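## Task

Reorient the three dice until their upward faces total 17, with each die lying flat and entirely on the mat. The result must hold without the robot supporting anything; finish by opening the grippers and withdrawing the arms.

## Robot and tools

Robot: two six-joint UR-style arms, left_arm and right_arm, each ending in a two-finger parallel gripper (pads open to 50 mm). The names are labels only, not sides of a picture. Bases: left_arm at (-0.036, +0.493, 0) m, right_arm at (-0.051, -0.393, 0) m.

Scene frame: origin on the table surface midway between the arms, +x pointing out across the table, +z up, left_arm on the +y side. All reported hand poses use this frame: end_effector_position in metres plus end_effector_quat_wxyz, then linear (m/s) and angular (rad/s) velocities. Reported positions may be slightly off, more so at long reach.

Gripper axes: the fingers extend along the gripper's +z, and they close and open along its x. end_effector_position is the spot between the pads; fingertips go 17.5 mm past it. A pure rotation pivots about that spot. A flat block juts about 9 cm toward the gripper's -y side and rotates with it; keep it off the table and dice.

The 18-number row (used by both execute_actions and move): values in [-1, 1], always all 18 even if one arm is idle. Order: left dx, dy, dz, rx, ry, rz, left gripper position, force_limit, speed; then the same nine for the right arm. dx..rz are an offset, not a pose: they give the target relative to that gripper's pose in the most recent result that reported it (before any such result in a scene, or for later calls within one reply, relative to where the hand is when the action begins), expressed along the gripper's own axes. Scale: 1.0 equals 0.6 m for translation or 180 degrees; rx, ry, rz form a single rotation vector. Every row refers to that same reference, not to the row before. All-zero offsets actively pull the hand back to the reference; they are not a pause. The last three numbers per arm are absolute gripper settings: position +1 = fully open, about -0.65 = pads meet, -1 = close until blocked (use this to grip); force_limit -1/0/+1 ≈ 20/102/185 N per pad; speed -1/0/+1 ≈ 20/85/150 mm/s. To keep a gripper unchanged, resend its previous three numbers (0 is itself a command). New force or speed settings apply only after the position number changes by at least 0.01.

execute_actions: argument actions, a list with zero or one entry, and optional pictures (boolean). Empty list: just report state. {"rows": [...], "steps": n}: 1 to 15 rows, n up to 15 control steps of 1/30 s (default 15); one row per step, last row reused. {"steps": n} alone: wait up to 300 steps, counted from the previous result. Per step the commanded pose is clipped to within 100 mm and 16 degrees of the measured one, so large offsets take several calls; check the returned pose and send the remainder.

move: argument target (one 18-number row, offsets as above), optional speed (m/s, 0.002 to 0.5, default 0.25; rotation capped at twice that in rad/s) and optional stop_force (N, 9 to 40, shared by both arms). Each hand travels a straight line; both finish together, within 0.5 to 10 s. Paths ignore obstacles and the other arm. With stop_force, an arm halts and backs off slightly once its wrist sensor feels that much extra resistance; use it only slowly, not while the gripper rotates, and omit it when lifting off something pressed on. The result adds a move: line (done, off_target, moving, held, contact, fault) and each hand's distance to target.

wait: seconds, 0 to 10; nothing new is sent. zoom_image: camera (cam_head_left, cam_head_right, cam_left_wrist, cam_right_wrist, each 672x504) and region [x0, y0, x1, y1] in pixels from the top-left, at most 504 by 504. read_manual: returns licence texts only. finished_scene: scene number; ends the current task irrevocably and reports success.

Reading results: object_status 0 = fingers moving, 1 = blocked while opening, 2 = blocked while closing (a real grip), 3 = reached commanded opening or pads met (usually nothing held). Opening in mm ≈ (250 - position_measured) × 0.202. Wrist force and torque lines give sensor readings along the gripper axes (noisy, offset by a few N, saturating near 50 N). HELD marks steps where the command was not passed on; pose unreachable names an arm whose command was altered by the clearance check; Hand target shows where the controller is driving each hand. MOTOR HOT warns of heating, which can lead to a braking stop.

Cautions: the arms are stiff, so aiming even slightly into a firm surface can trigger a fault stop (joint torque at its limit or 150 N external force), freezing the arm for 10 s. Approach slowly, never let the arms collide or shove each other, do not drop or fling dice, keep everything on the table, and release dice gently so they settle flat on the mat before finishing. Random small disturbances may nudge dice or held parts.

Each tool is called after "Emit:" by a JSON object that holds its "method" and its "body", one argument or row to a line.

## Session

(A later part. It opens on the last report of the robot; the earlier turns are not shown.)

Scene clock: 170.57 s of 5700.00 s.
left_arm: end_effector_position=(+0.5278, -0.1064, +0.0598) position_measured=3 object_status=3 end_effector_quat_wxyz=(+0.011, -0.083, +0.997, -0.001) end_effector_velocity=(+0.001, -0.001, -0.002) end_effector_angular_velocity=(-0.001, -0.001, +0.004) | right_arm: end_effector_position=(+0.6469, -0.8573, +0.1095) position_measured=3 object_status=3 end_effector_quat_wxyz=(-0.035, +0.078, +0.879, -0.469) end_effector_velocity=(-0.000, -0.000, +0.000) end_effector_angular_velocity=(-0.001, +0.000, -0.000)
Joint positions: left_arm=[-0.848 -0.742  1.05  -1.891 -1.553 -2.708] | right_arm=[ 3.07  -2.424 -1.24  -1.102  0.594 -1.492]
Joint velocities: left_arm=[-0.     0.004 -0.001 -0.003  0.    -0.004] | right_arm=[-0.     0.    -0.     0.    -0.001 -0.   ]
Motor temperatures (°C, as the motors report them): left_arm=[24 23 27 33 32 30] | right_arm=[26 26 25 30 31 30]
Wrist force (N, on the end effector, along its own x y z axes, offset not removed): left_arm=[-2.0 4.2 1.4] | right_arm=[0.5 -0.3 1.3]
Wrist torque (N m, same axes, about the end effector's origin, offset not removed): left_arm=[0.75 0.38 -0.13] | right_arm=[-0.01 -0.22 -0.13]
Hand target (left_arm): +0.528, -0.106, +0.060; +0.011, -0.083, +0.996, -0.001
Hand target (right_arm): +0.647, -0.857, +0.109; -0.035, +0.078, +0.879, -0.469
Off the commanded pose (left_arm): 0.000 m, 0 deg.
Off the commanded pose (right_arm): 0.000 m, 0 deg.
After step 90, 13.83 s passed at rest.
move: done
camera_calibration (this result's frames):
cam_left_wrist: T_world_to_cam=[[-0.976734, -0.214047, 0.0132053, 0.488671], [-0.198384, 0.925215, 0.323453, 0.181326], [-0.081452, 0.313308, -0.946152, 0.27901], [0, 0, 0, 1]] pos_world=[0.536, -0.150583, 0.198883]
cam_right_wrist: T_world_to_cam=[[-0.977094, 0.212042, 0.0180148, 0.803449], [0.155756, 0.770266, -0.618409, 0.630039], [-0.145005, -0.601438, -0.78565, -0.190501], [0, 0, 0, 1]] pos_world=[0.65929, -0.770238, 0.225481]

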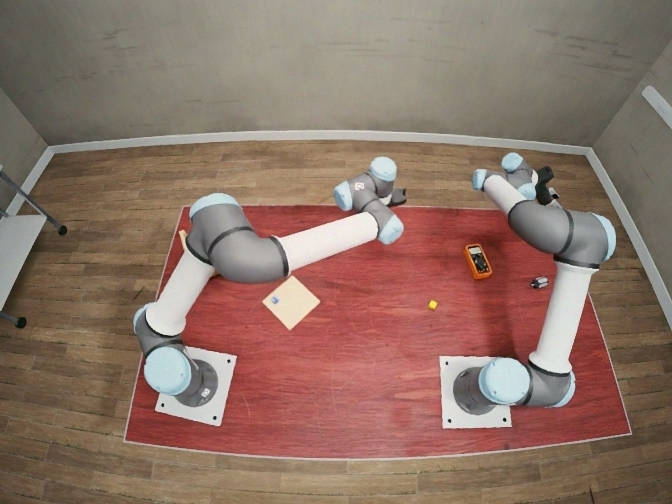

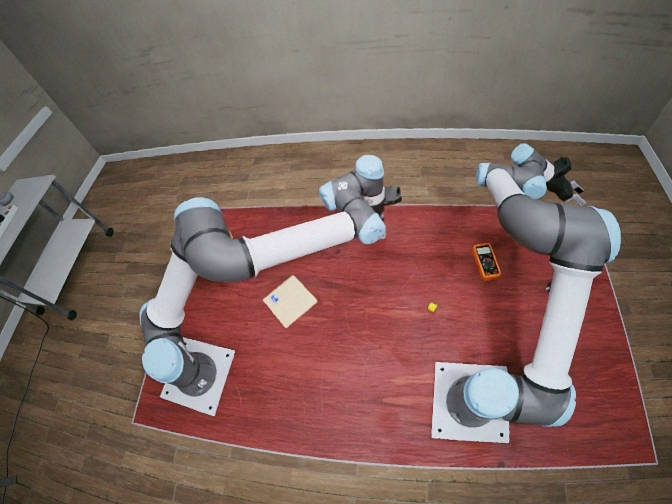

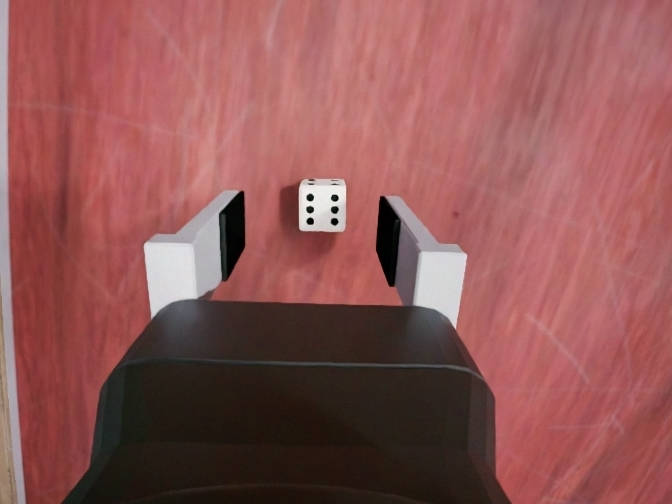

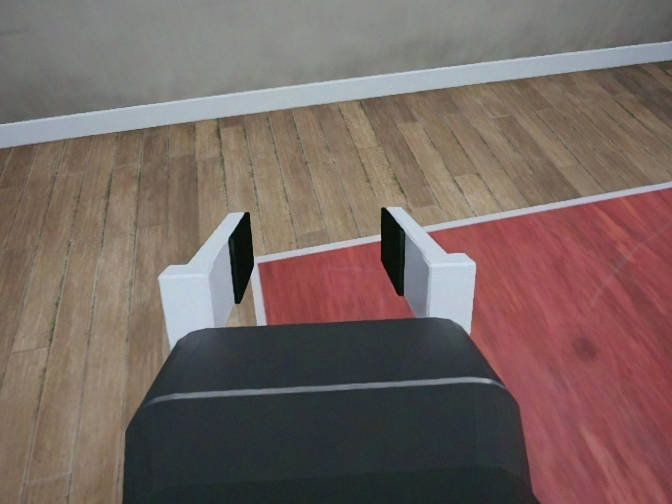

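Emit:
{"method": "move", "body": {
  "target": [0.007,0,0.055,0,0,0,1,-0.5,0,0,0,0,0,0,0,1,0,0],
  "speed": 0.06
}}

Emit:
{"method": "move", "body": {
  "target": [0,0,0.011,0,0,0,1,-0.5,0,0,0,0,0,0,0,1,0,0],
  "speed": 0.005,
  "stop_force": 9
}}

Emit:
{"method": "move", "body": {
  "target": [0,0,0,0,0,0,-1,-0.5,-0.5,0,0,0,0,0,0,1,0,0]
}}

Emit:
{"method": "move", "body": {
  "target": [0,0,-0.1,0,0,0,-1,-0.5,-0.5,0,0,0,0,0,0,1,0,0],
  "speed": 0.15
}}

Scene clock: 181.83 s of 5700.00 s.
left_arm: end_effector_position=(+0.5244, -0.1071, +0.0269) position_measured=3 object_status=3 end_effector_quat_wxyz=(+0.011, -0.083, +0.997, -0.001) end_effector_velocity=(-0.001, -0.000, -0.003) end_effector_angular_velocity=(+0.001, +0.001, -0.001) | right_arm: end_effector_position=(+0.6469, -0.8573, +0.1095) position_measured=3 object_status=3 end_effector_quat_wxyz=(-0.035, +0.078, +0.879, -0.469) end_effector_velocity=(-0.000, -0.000, -0.000) end_effector_angular_velocity=(-0.000, +0.000, -0.001)
Joint positions: left_arm=[-0.852 -0.717  1.092 -1.959 -1.553 -2.712] | right_arm=[ 3.07  -2.424 -1.24  -1.102  0.594 -1.492]
Joint velocities: left_arm=[-0.001  0.003  0.003 -0.005 -0.     0.   ] | right_arm=[-0.001 -0.    -0.     0.    -0.    -0.   ]
Motor temperatures (°C, as the motors report them): left_arm=[24 23 27 33 32 30] | right_arm=[26 26 25 30 31 30]
Wrist force (N, on the end effector, along its own x y z axes, offset not removed): left_arm=[-1.5 2.0 1.4] | right_arm=[-2.2 0.7 -1.0]
Wrist torque (N m, same axes, about the end effector's origin, offset not removed): left_arm=[0.40 0.27 -0.12] | right_arm=[0.10 0.39 0.00]
Hand target (left_arm): +0.524, -0.107, +0.027; +0.011, -0.083, +0.997, -0.001
Hand target (right_arm): +0.647, -0.857, +0.109; -0.035, +0.078, +0.879, -0.469
Off the commanded pose (left_arm): 0.000 m, 0 deg.
Off the commanded pose (right_arm): 0.000 m, 0 deg.
After step 90, 7.30 s passed at rest.
move: done
camera_calibration (this result's frames):
cam_left_wrist: T_world_to_cam=[[-0.976733, -0.21405, 0.013214, 0.485653], [-0.198382, 0.925206, 0.323478, 0.191944], [-0.0814663, 0.313331, -0.946143, 0.247925], [0, 0, 0, 1]] pos_world=[0.532629, -0.151316, 0.166066]
cam_right_wrist: T_world_to_cam=[[-0.977094, 0.212042, 0.0180148, 0.803449], [0.155756, 0.770266, -0.618409, 0.630039], [-0.145005, -0.601438, -0.78565, -0.190501], [0, 0, 0, 1]] pos_world=[0.65929, -0.770238, 0.225481]

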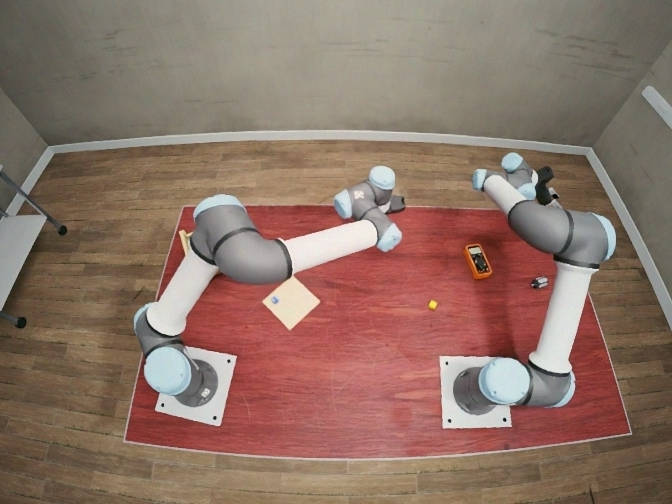

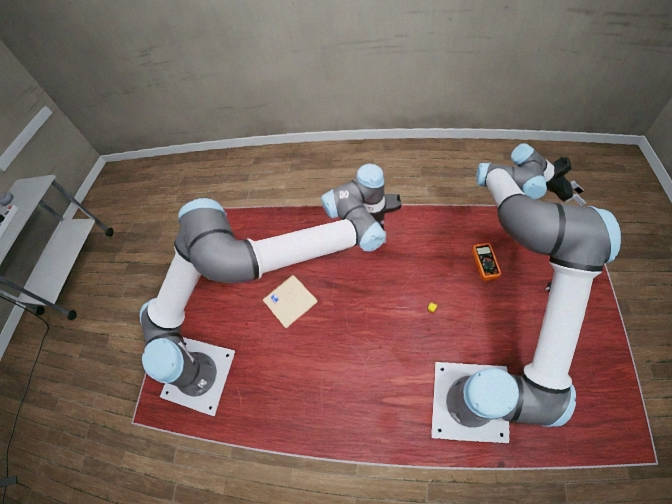

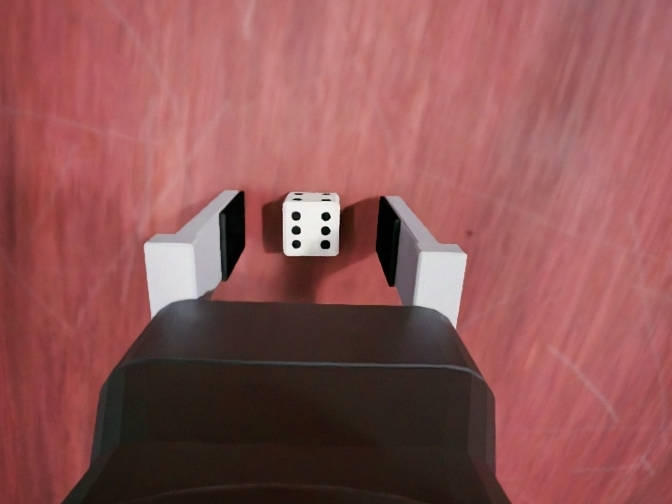

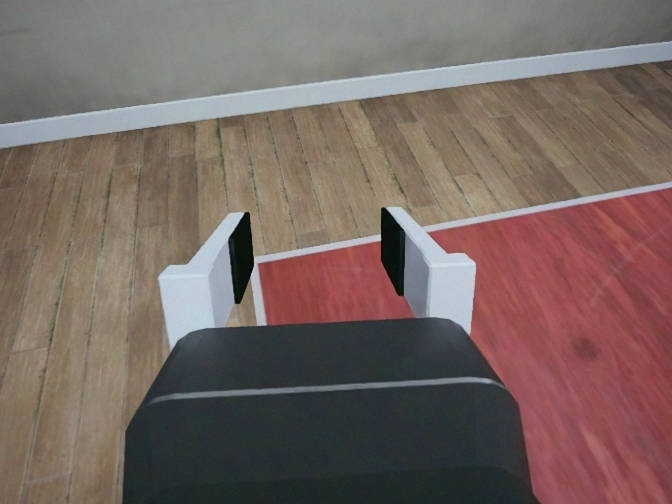

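Scene clock: 183.37 s of 5700.00 s.
left_arm: end_effector_position=(+0.5246, -0.1071, +0.0205) position_measured=3 object_status=3 end_effector_quat_wxyz=(+0.011, -0.083, +0.997, -0.001) end_effector_velocity=(+0.000, +0.000, -0.000) end_effector_angular_velocity=(-0.001, -0.001, +0.000) | right_arm: end_effector_position=(+0.6469, -0.8573, +0.1095) position_measured=3 object_status=3 end_effector_quat_wxyz=(-0.035, +0.078, +0.879, -0.469) end_effector_velocity=(+0.001, +0.001, +0.000) end_effector_angular_velocity=(-0.000, +0.001, +0.002)
Joint positions: left_arm=[-0.852 -0.71   1.098 -1.971 -1.553 -2.712] | right_arm=[ 3.07  -2.424 -1.24  -1.102  0.594 -1.492]
Joint velocities: left_arm=[ 0.    -0.     0.001 -0.001  0.    -0.   ] | right_arm=[ 0.002  0.    -0.    -0.    -0.    -0.   ]
Motor temperatures (°C, as the motors report them): left_arm=[24 23 27 33 32 30] | right_arm=[26 26 25 30 31 30]
Wrist force (N, on the end effector, along its own x y z axes, offset not removed): left_arm=[-1.9 3.4 2.2] | right_arm=[1.3 1.1 2.3]
Wrist torque (N m, same axes, about the end effector's origin, offset not removed): left_arm=[0.67 0.34 -0.10] | right_arm=[0.25 -0.23 -0.14]
Hand target (left_arm): +0.525, -0.107, +0.020; +0.011, -0.083, +0.997, -0.001
Hand target (right_arm): +0.647, -0.857, +0.109; -0.035, +0.078, +0.879, -0.469
Off the commanded pose (left_arm): 0.000 m, 0 deg.
Off the commanded pose (right_arm): 0.000 m, 0 deg.
move: done
camera_calibration (this result's frames):
cam_left_wrist: T_world_to_cam=[[-0.976736, -0.214038, 0.0132119, 0.485873], [-0.198371, 0.925206, 0.323484, 0.194077], [-0.0814618, 0.313338, -0.946141, 0.241808], [0, 0, 0, 1]] pos_world=[0.532767, -0.151333, 0.159584]
cam_right_wrist: T_world_to_cam=[[-0.977094, 0.212043, 0.0180149, 0.803449], [0.155756, 0.770266, -0.618409, 0.630039], [-0.145005, -0.601438, -0.78565, -0.190501], [0, 0, 0, 1]] pos_world=[0.65929, -0.770238, 0.225481]

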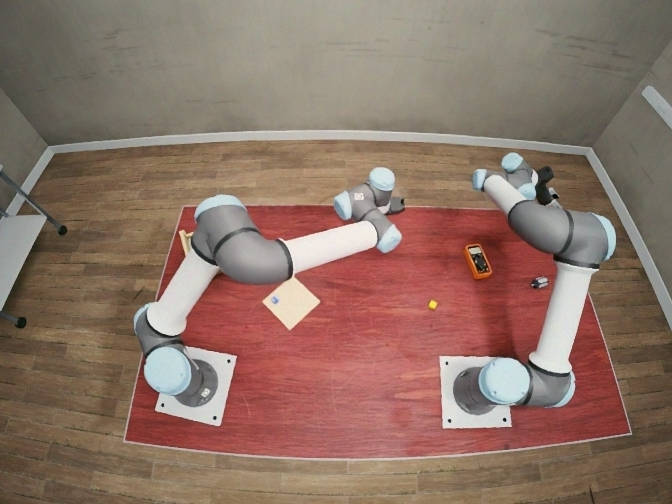

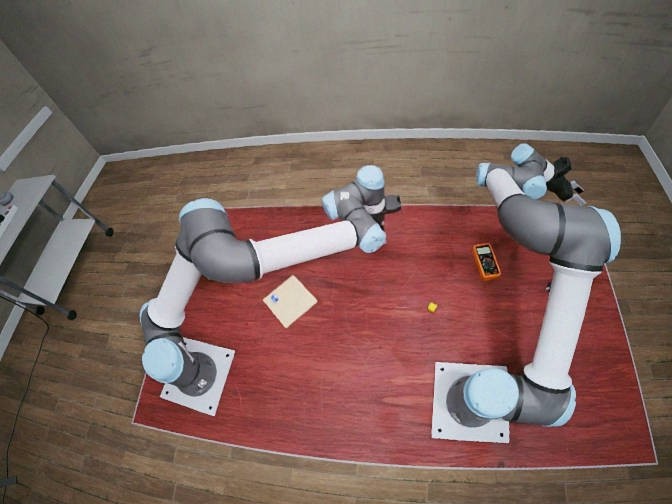

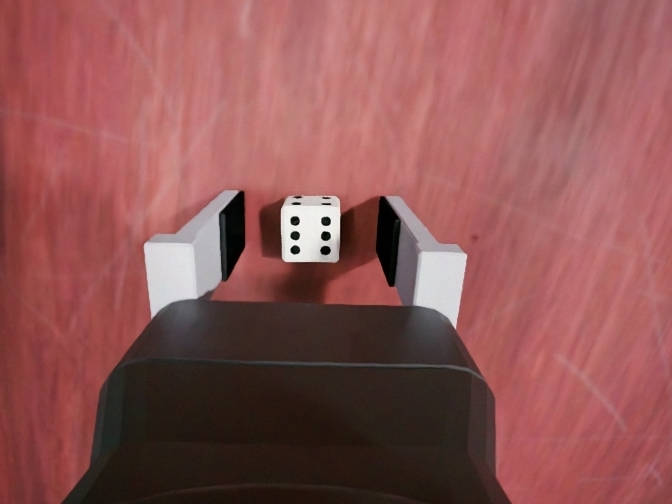

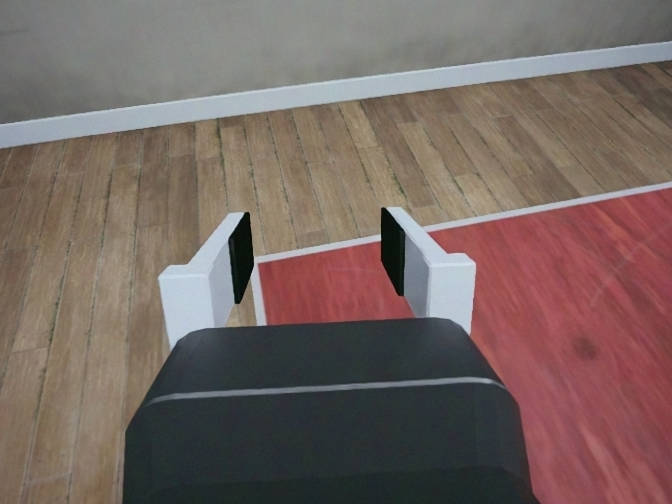

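Scene clock: 184.20 s of 5700.00 s.
left_arm: end_effector_position=(+0.5246, -0.1071, +0.0204) position_measured=157 object_status=2 end_effector_quat_wxyz=(+0.011, -0.083, +0.997, -0.001) end_effector_velocity=(+0.000, +0.001, +0.000) end_effector_angular_velocity=(-0.000, -0.000, +0.001) | right_arm: end_effector_position=(+0.6469, -0.8573, +0.1095) position_measured=3 object_status=3 end_effector_quat_wxyz=(-0.035, +0.078, +0.879, -0.469) end_effector_velocity=(-0.000, -0.000, +0.000) end_effector_angular_velocity=(-0.000, -0.001, -0.000)
Joint positions: left_arm=[-0.852 -0.71   1.098 -1.971 -1.553 -2.712] | right_arm=[ 3.07  -2.424 -1.24  -1.102  0.594 -1.492]
Joint velocities: left_arm=[ 0.001 -0.     0.     0.    -0.    -0.   ] | right_arm=[-0.     0.    -0.     0.001 -0.     0.   ]
Motor temperatures (°C, as the motors report them): left_arm=[24 23 27 33 32 30] | right_arm=[26 26 25 30 31 30]
Wrist force (N, on the end effector, along its own x y z axes, offset not removed): left_arm=[-1.8 3.8 0.7] | right_arm=[2.2 1.7 0.6]
Wrist torque (N m, same axes, about the end effector's origin, offset not removed): left_arm=[0.71 0.31 -0.12] | right_arm=[0.31 -0.46 -0.18]
Hand target (left_arm): +0.525, -0.107, +0.020; +0.011, -0.083, +0.997, -0.001
Hand target (right_arm): +0.647, -0.857, +0.109; -0.035, +0.078, +0.879, -0.469
Off the commanded pose (left_arm): 0.000 m, 0 deg.
Off the commanded pose (right_arm): 0.000 m, 0 deg.
move: done
camera_calibration (this result's frames):
cam_left_wrist: T_world_to_cam=[[-0.976735, -0.214042, 0.0132302, 0.485871], [-0.198364, 0.925193, 0.323528, 0.194069], [-0.0814888, 0.313376, -0.946126, 0.241784], [0, 0, 0, 1]] pos_world=[0.532766, -0.151324, 0.159544]
cam_right_wrist: T_world_to_cam=[[-0.977094, 0.212043, 0.018015, 0.803449], [0.155756, 0.770266, -0.618409, 0.630039], [-0.145005, -0.601438, -0.78565, -0.190501], [0, 0, 0, 1]] pos_world=[0.65929, -0.770238, 0.22548]

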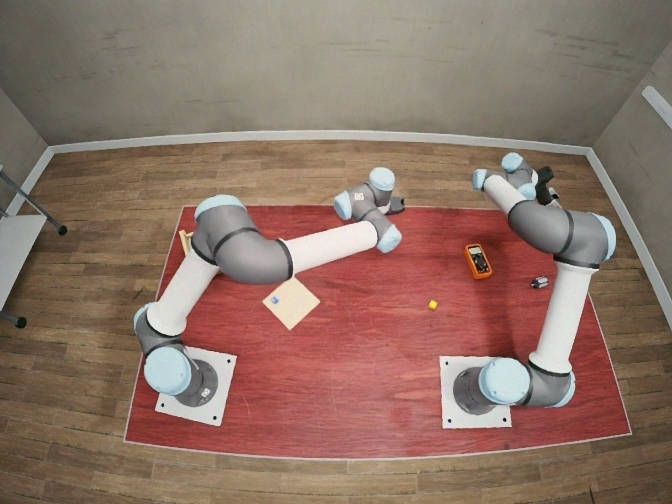

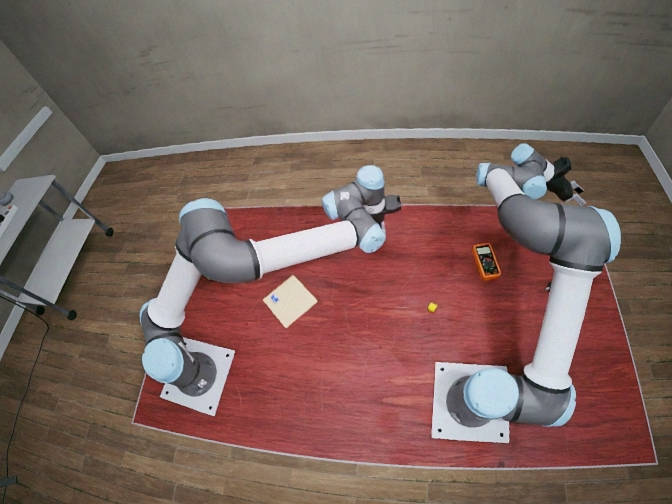

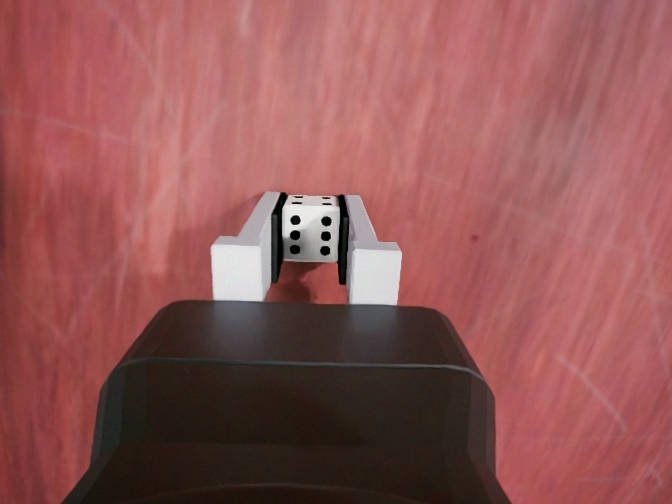

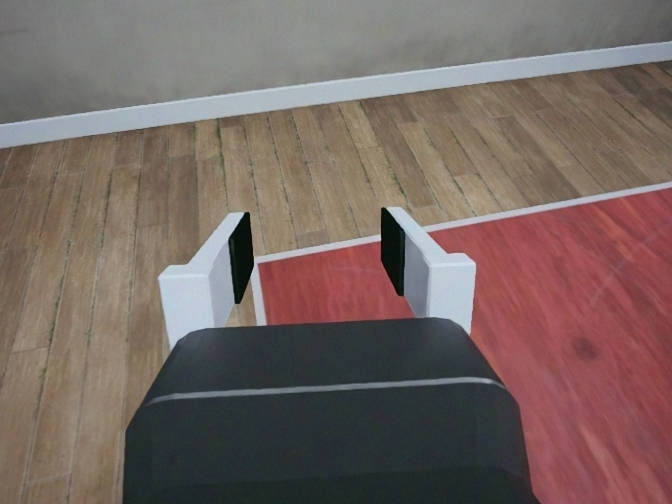

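Scene clock: 185.17 s of 5700.00 s.
left_arm: end_effector_position=(+0.5232, -0.1070, +0.0802) position_measured=157 object_status=2 end_effector_quat_wxyz=(+0.011, -0.083, +0.997, -0.001) end_effector_velocity=(+0.000, +0.000, +0.002) end_effector_angular_velocity=(+0.000, +0.000, +0.000) | right_arm: end_effector_position=(+0.6469, -0.8573, +0.1095) position_measured=3 object_status=3 end_effector_quat_wxyz=(-0.035, +0.078, +0.879, -0.469) end_effector_velocity=(-0.001, -0.001, -0.000) end_effector_angular_velocity=(+0.000, +0.000, -0.002)
Joint positions: left_arm=[-0.853 -0.765  1.037 -1.856 -1.553 -2.714] | right_arm=[ 3.07  -2.424 -1.24  -1.102  0.594 -1.492]
Joint velocities: left_arm=[ 0.    -0.001 -0.003  0.005 -0.     0.   ] | right_arm=[-0.002 -0.     0.    -0.     0.     0.   ]
Motor temperatures (°C, as the motors report them): left_arm=[24 23 27 33 32 30] | right_arm=[26 26 25 30 31 30]
Wrist force (N, on the end effector, along its own x y z axes, offset not removed): left_arm=[-2.1 3.0 1.9] | right_arm=[2.4 0.7 2.3]
Wrist torque (N m, same axes, about the end effector's origin, offset not removed): left_arm=[0.53 0.41 -0.10] | right_arm=[0.34 -0.50 -0.27]
Hand target (left_arm): +0.523, -0.107, +0.080; +0.011, -0.083, +0.997, -0.001
Hand target (right_arm): +0.647, -0.857, +0.109; -0.035, +0.078, +0.879, -0.469
Off the commanded pose (left_arm): 0.000 m, 0 deg.
Off the commanded pose (right_arm): 0.000 m, 0 deg.
move: done
camera_calibration (this result's frames):
cam_left_wrist: T_world_to_cam=[[-0.976735, -0.214044, 0.013167, 0.483802], [-0.198389, 0.925195, 0.323505, 0.1744], [-0.0814266, 0.313367, -0.946135, 0.298164], [0, 0, 0, 1]] pos_world=[0.531424, -0.151234, 0.219314]
cam_right_wrist: T_world_to_cam=[[-0.977094, 0.212042, 0.018015, 0.803449], [0.155756, 0.770266, -0.618409, 0.630039], [-0.145005, -0.601438, -0.78565, -0.190501], [0, 0, 0, 1]] pos_world=[0.65929, -0.770238, 0.22548]

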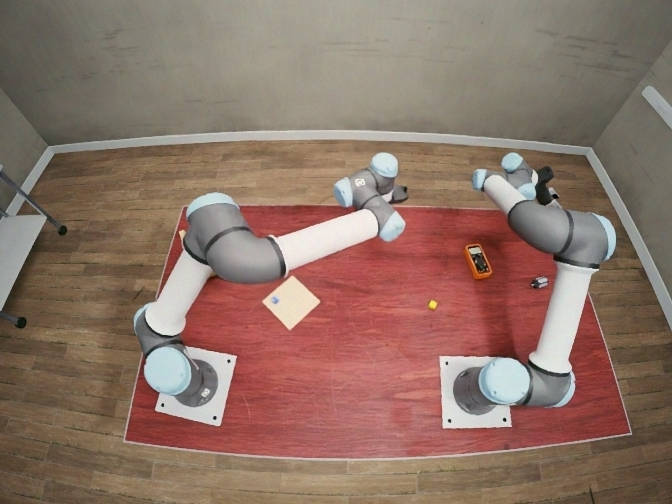

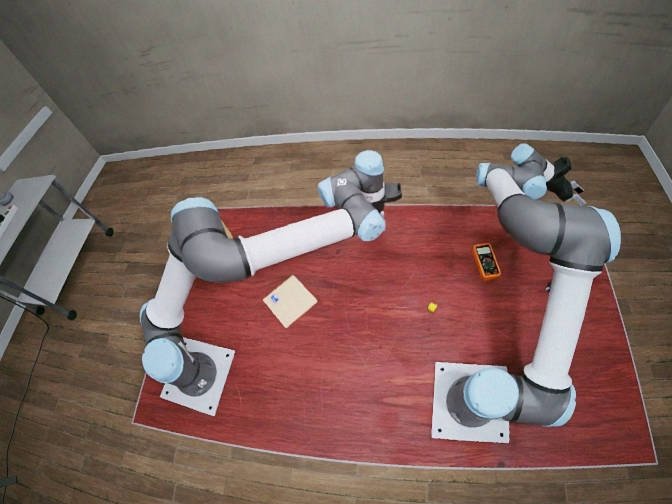

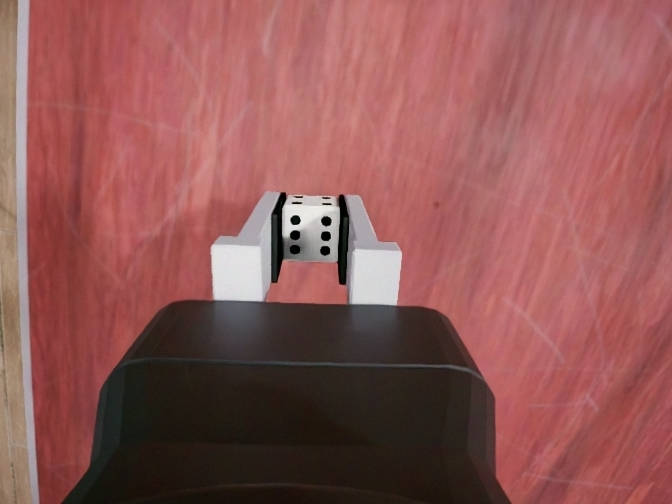

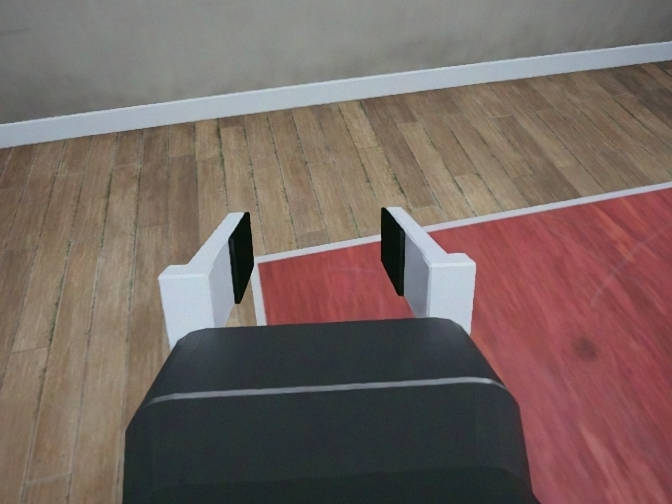

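Emit:
{"method": "move", "body": {
  "target": [0.303,0.552,0.067,0,0,0,-1,-0.5,-0.5,0,0,0,0,0,0,1,0,0]
}}

Emit:
{"method": "move", "body": {
  "target": [0,0,0.027,0,0,0,-1,-0.5,-0.5,0,0,0,0,0,0,1,0,0],
  "speed": 0.005,
  "stop_force": 9
}}

Scene clock: 193.87 s of 5700.00 s.
left_arm: end_effector_position=(+0.2904, +0.1893, +0.0343) position_measured=157 object_status=2 end_effector_quat_wxyz=(+0.011, -0.083, +0.997, -0.001) end_effector_velocity=(-0.002, +0.001, +0.001) end_effector_angular_velocity=(-0.001, -0.001, -0.002) | right_arm: end_effector_position=(+0.6469, -0.8573, +0.1095) position_measured=3 object_status=3 end_effector_quat_wxyz=(-0.035, +0.078, +0.879, -0.469) end_effector_velocity=(+0.000, +0.001, -0.000) end_effector_angular_velocity=(+0.000, +0.000, +0.001)
Joint positions: left_arm=[-0.921 -1.508  2.307 -2.381 -1.552 -2.781] | right_arm=[ 3.07  -2.424 -1.24  -1.102  0.594 -1.492]
Joint velocities: left_arm=[-0.003 -0.008  0.007 -0.001  0.    -0.001] | right_arm=[ 0.001  0.    -0.    -0.     0.    -0.   ]
Motor temperatures (°C, as the motors report them): left_arm=[24 23 27 33 32 30] | right_arm=[26 26 25 30 31 30]
Wrist force (N, on the end effector, along its own x y z axes, offset not removed): left_arm=[-1.7 3.7 0.6] | right_arm=[0.1 1.3 1.1]
Wrist torque (N m, same axes, about the end effector's origin, offset not removed): left_arm=[0.69 0.27 -0.10] | right_arm=[0.18 -0.10 -0.16]
Hand target (left_arm): +0.290, +0.189, +0.034; +0.011, -0.083, +0.997, -0.001
Hand target (right_arm): +0.647, -0.857, +0.109; -0.035, +0.078, +0.879, -0.469
Off the commanded pose (left_arm): 0.001 m, 0 deg.
Off the commanded pose (right_arm): 0.000 m, 0 deg.
After step 90, 3.53 s passed at rest.
move: done
camera_calibration (this result's frames):
cam_left_wrist: T_world_to_cam=[[-0.976739, -0.214029, 0.0131041, 0.320372], [-0.198384, 0.925155, 0.323625, -0.131114], [-0.0813883, 0.313497, -0.946095, 0.142881], [0, 0, 0, 1]] pos_world=[0.298538, 0.145077, 0.173413]
cam_right_wrist: T_world_to_cam=[[-0.977094, 0.212042, 0.0180152, 0.803449], [0.155756, 0.770267, -0.618409, 0.630039], [-0.145005, -0.601438, -0.78565, -0.190501], [0, 0, 0, 1]] pos_world=[0.65929, -0.770238, 0.22548]

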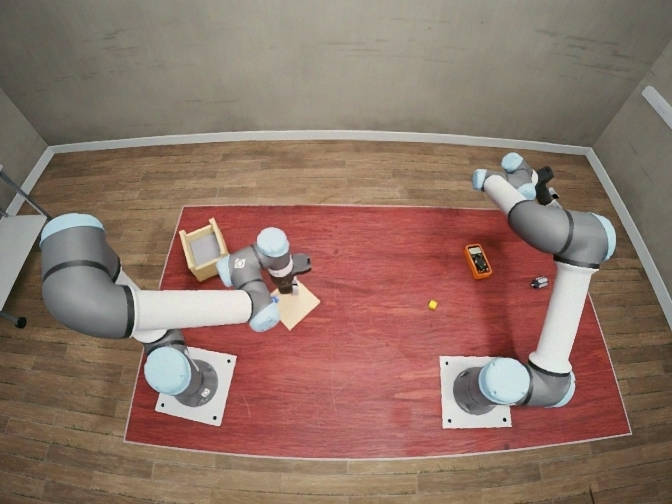

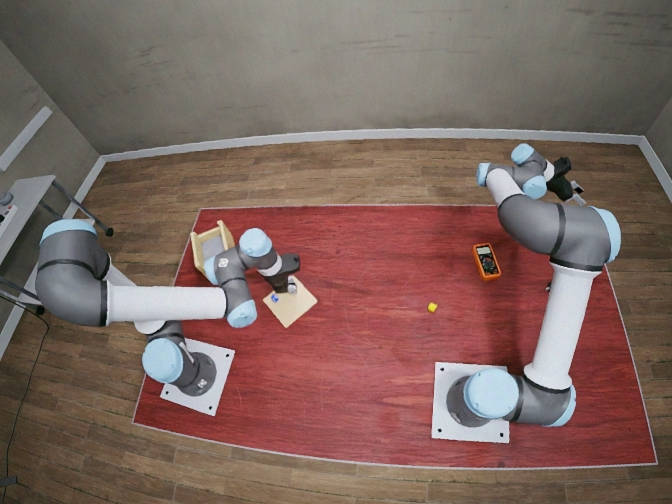

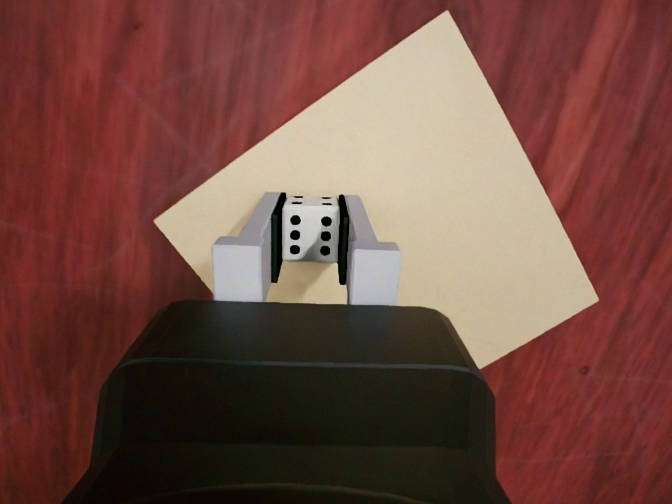

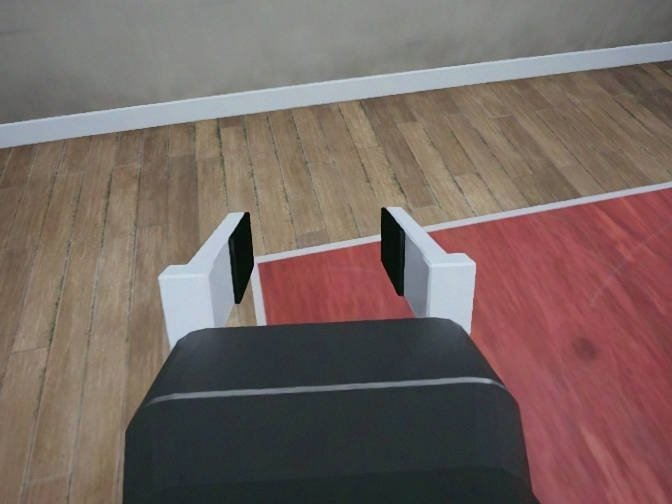

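Scene clock: 196.43 s of 5700.00 s.
left_arm: end_effector_position=(+0.2906, +0.1894, +0.0234) position_measured=157 object_status=2 end_effector_quat_wxyz=(+0.011, -0.083, +0.997, -0.001) end_effector_velocity=(-0.000, +0.000, +0.002) end_effector_angular_velocity=(+0.001, +0.000, -0.000) | right_arm: end_effector_position=(+0.6469, -0.8573, +0.1095) position_measured=3 object_status=3 end_effector_quat_wxyz=(-0.035, +0.078, +0.879, -0.469) end_effector_velocity=(-0.000, -0.001, +0.001) end_effector_angular_velocity=(-0.000, -0.000, -0.001)
Joint positions: left_arm=[-0.921 -1.482  2.319 -2.419 -1.552 -2.781] | right_arm=[ 3.07  -2.424 -1.24  -1.102  0.594 -1.492]
Joint velocities: left_arm=[ 0.    -0.004 -0.002  0.007  0.     0.   ] | right_arm=[-0.001  0.001 -0.    -0.    -0.    -0.   ]
Motor temperatures (°C, as the motors report them): left_arm=[24 23 27 33 32 30] | right_arm=[26 26 25 30 31 30]
Wrist force (N, on the end effector, along its own x y z axes, offset not removed): left_arm=[-1.8 6.4 -22.0] | right_arm=[-1.0 1.7 0.7]
Wrist torque (N m, same axes, about the end effector's origin, offset not removed): left_arm=[0.58 0.45 -0.08] | right_arm=[0.28 0.20 -0.09]
Hand target (left_arm): +0.291, +0.189, +0.024; +0.011, -0.083, +0.997, -0.001
Hand target (right_arm): +0.647, -0.857, +0.109; -0.035, +0.078, +0.879, -0.469
Off the commanded pose (left_arm): 0.005 m, 0 deg.
Off the commanded pose (right_arm): 0.000 m, 0 deg.
move: contact (left_arm)
camera_calibration (this result's frames):
cam_left_wrist: T_world_to_cam=[[-0.976737, -0.214038, 0.0131221, 0.320739], [-0.198376, 0.925114, 0.323744, -0.127604], [-0.0814331, 0.31361, -0.946054, 0.132509], [0, 0, 0, 1]] pos_world=[0.298755, 0.145143, 0.162462]
cam_right_wrist: T_world_to_cam=[[-0.977094, 0.212043, 0.0180148, 0.803449], [0.155757, 0.770266, -0.618409, 0.630039], [-0.145005, -0.601438, -0.78565, -0.190501], [0, 0, 0, 1]] pos_world=[0.65929, -0.770238, 0.225481]

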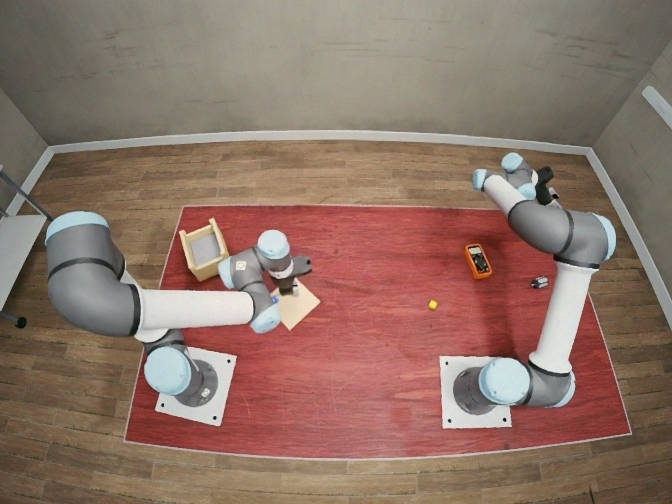

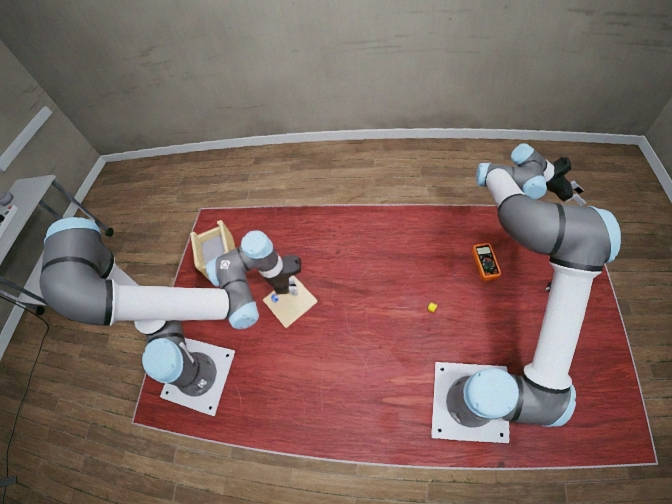

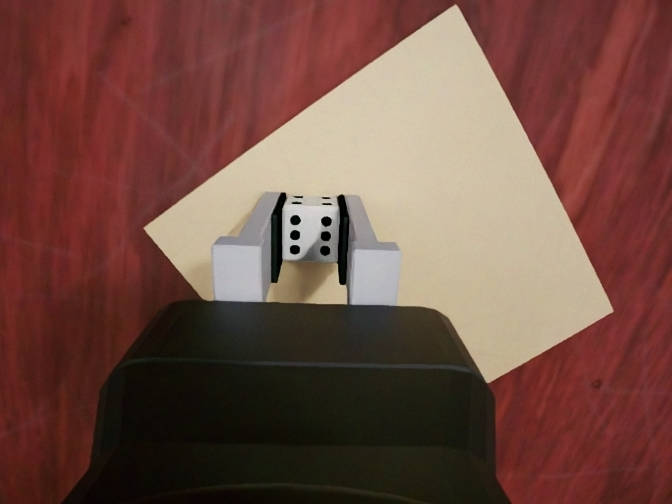

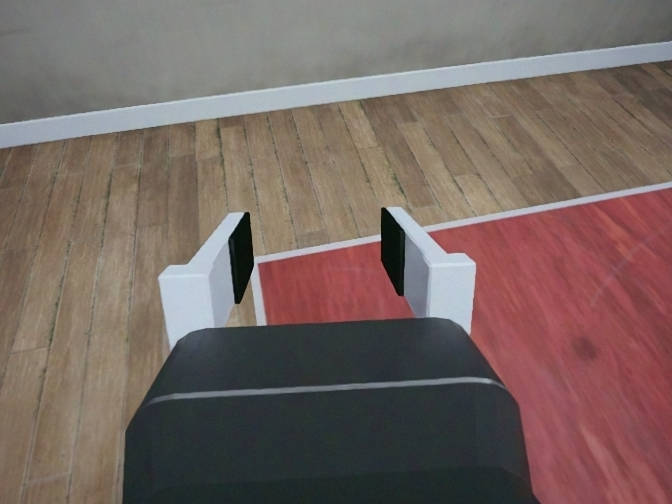

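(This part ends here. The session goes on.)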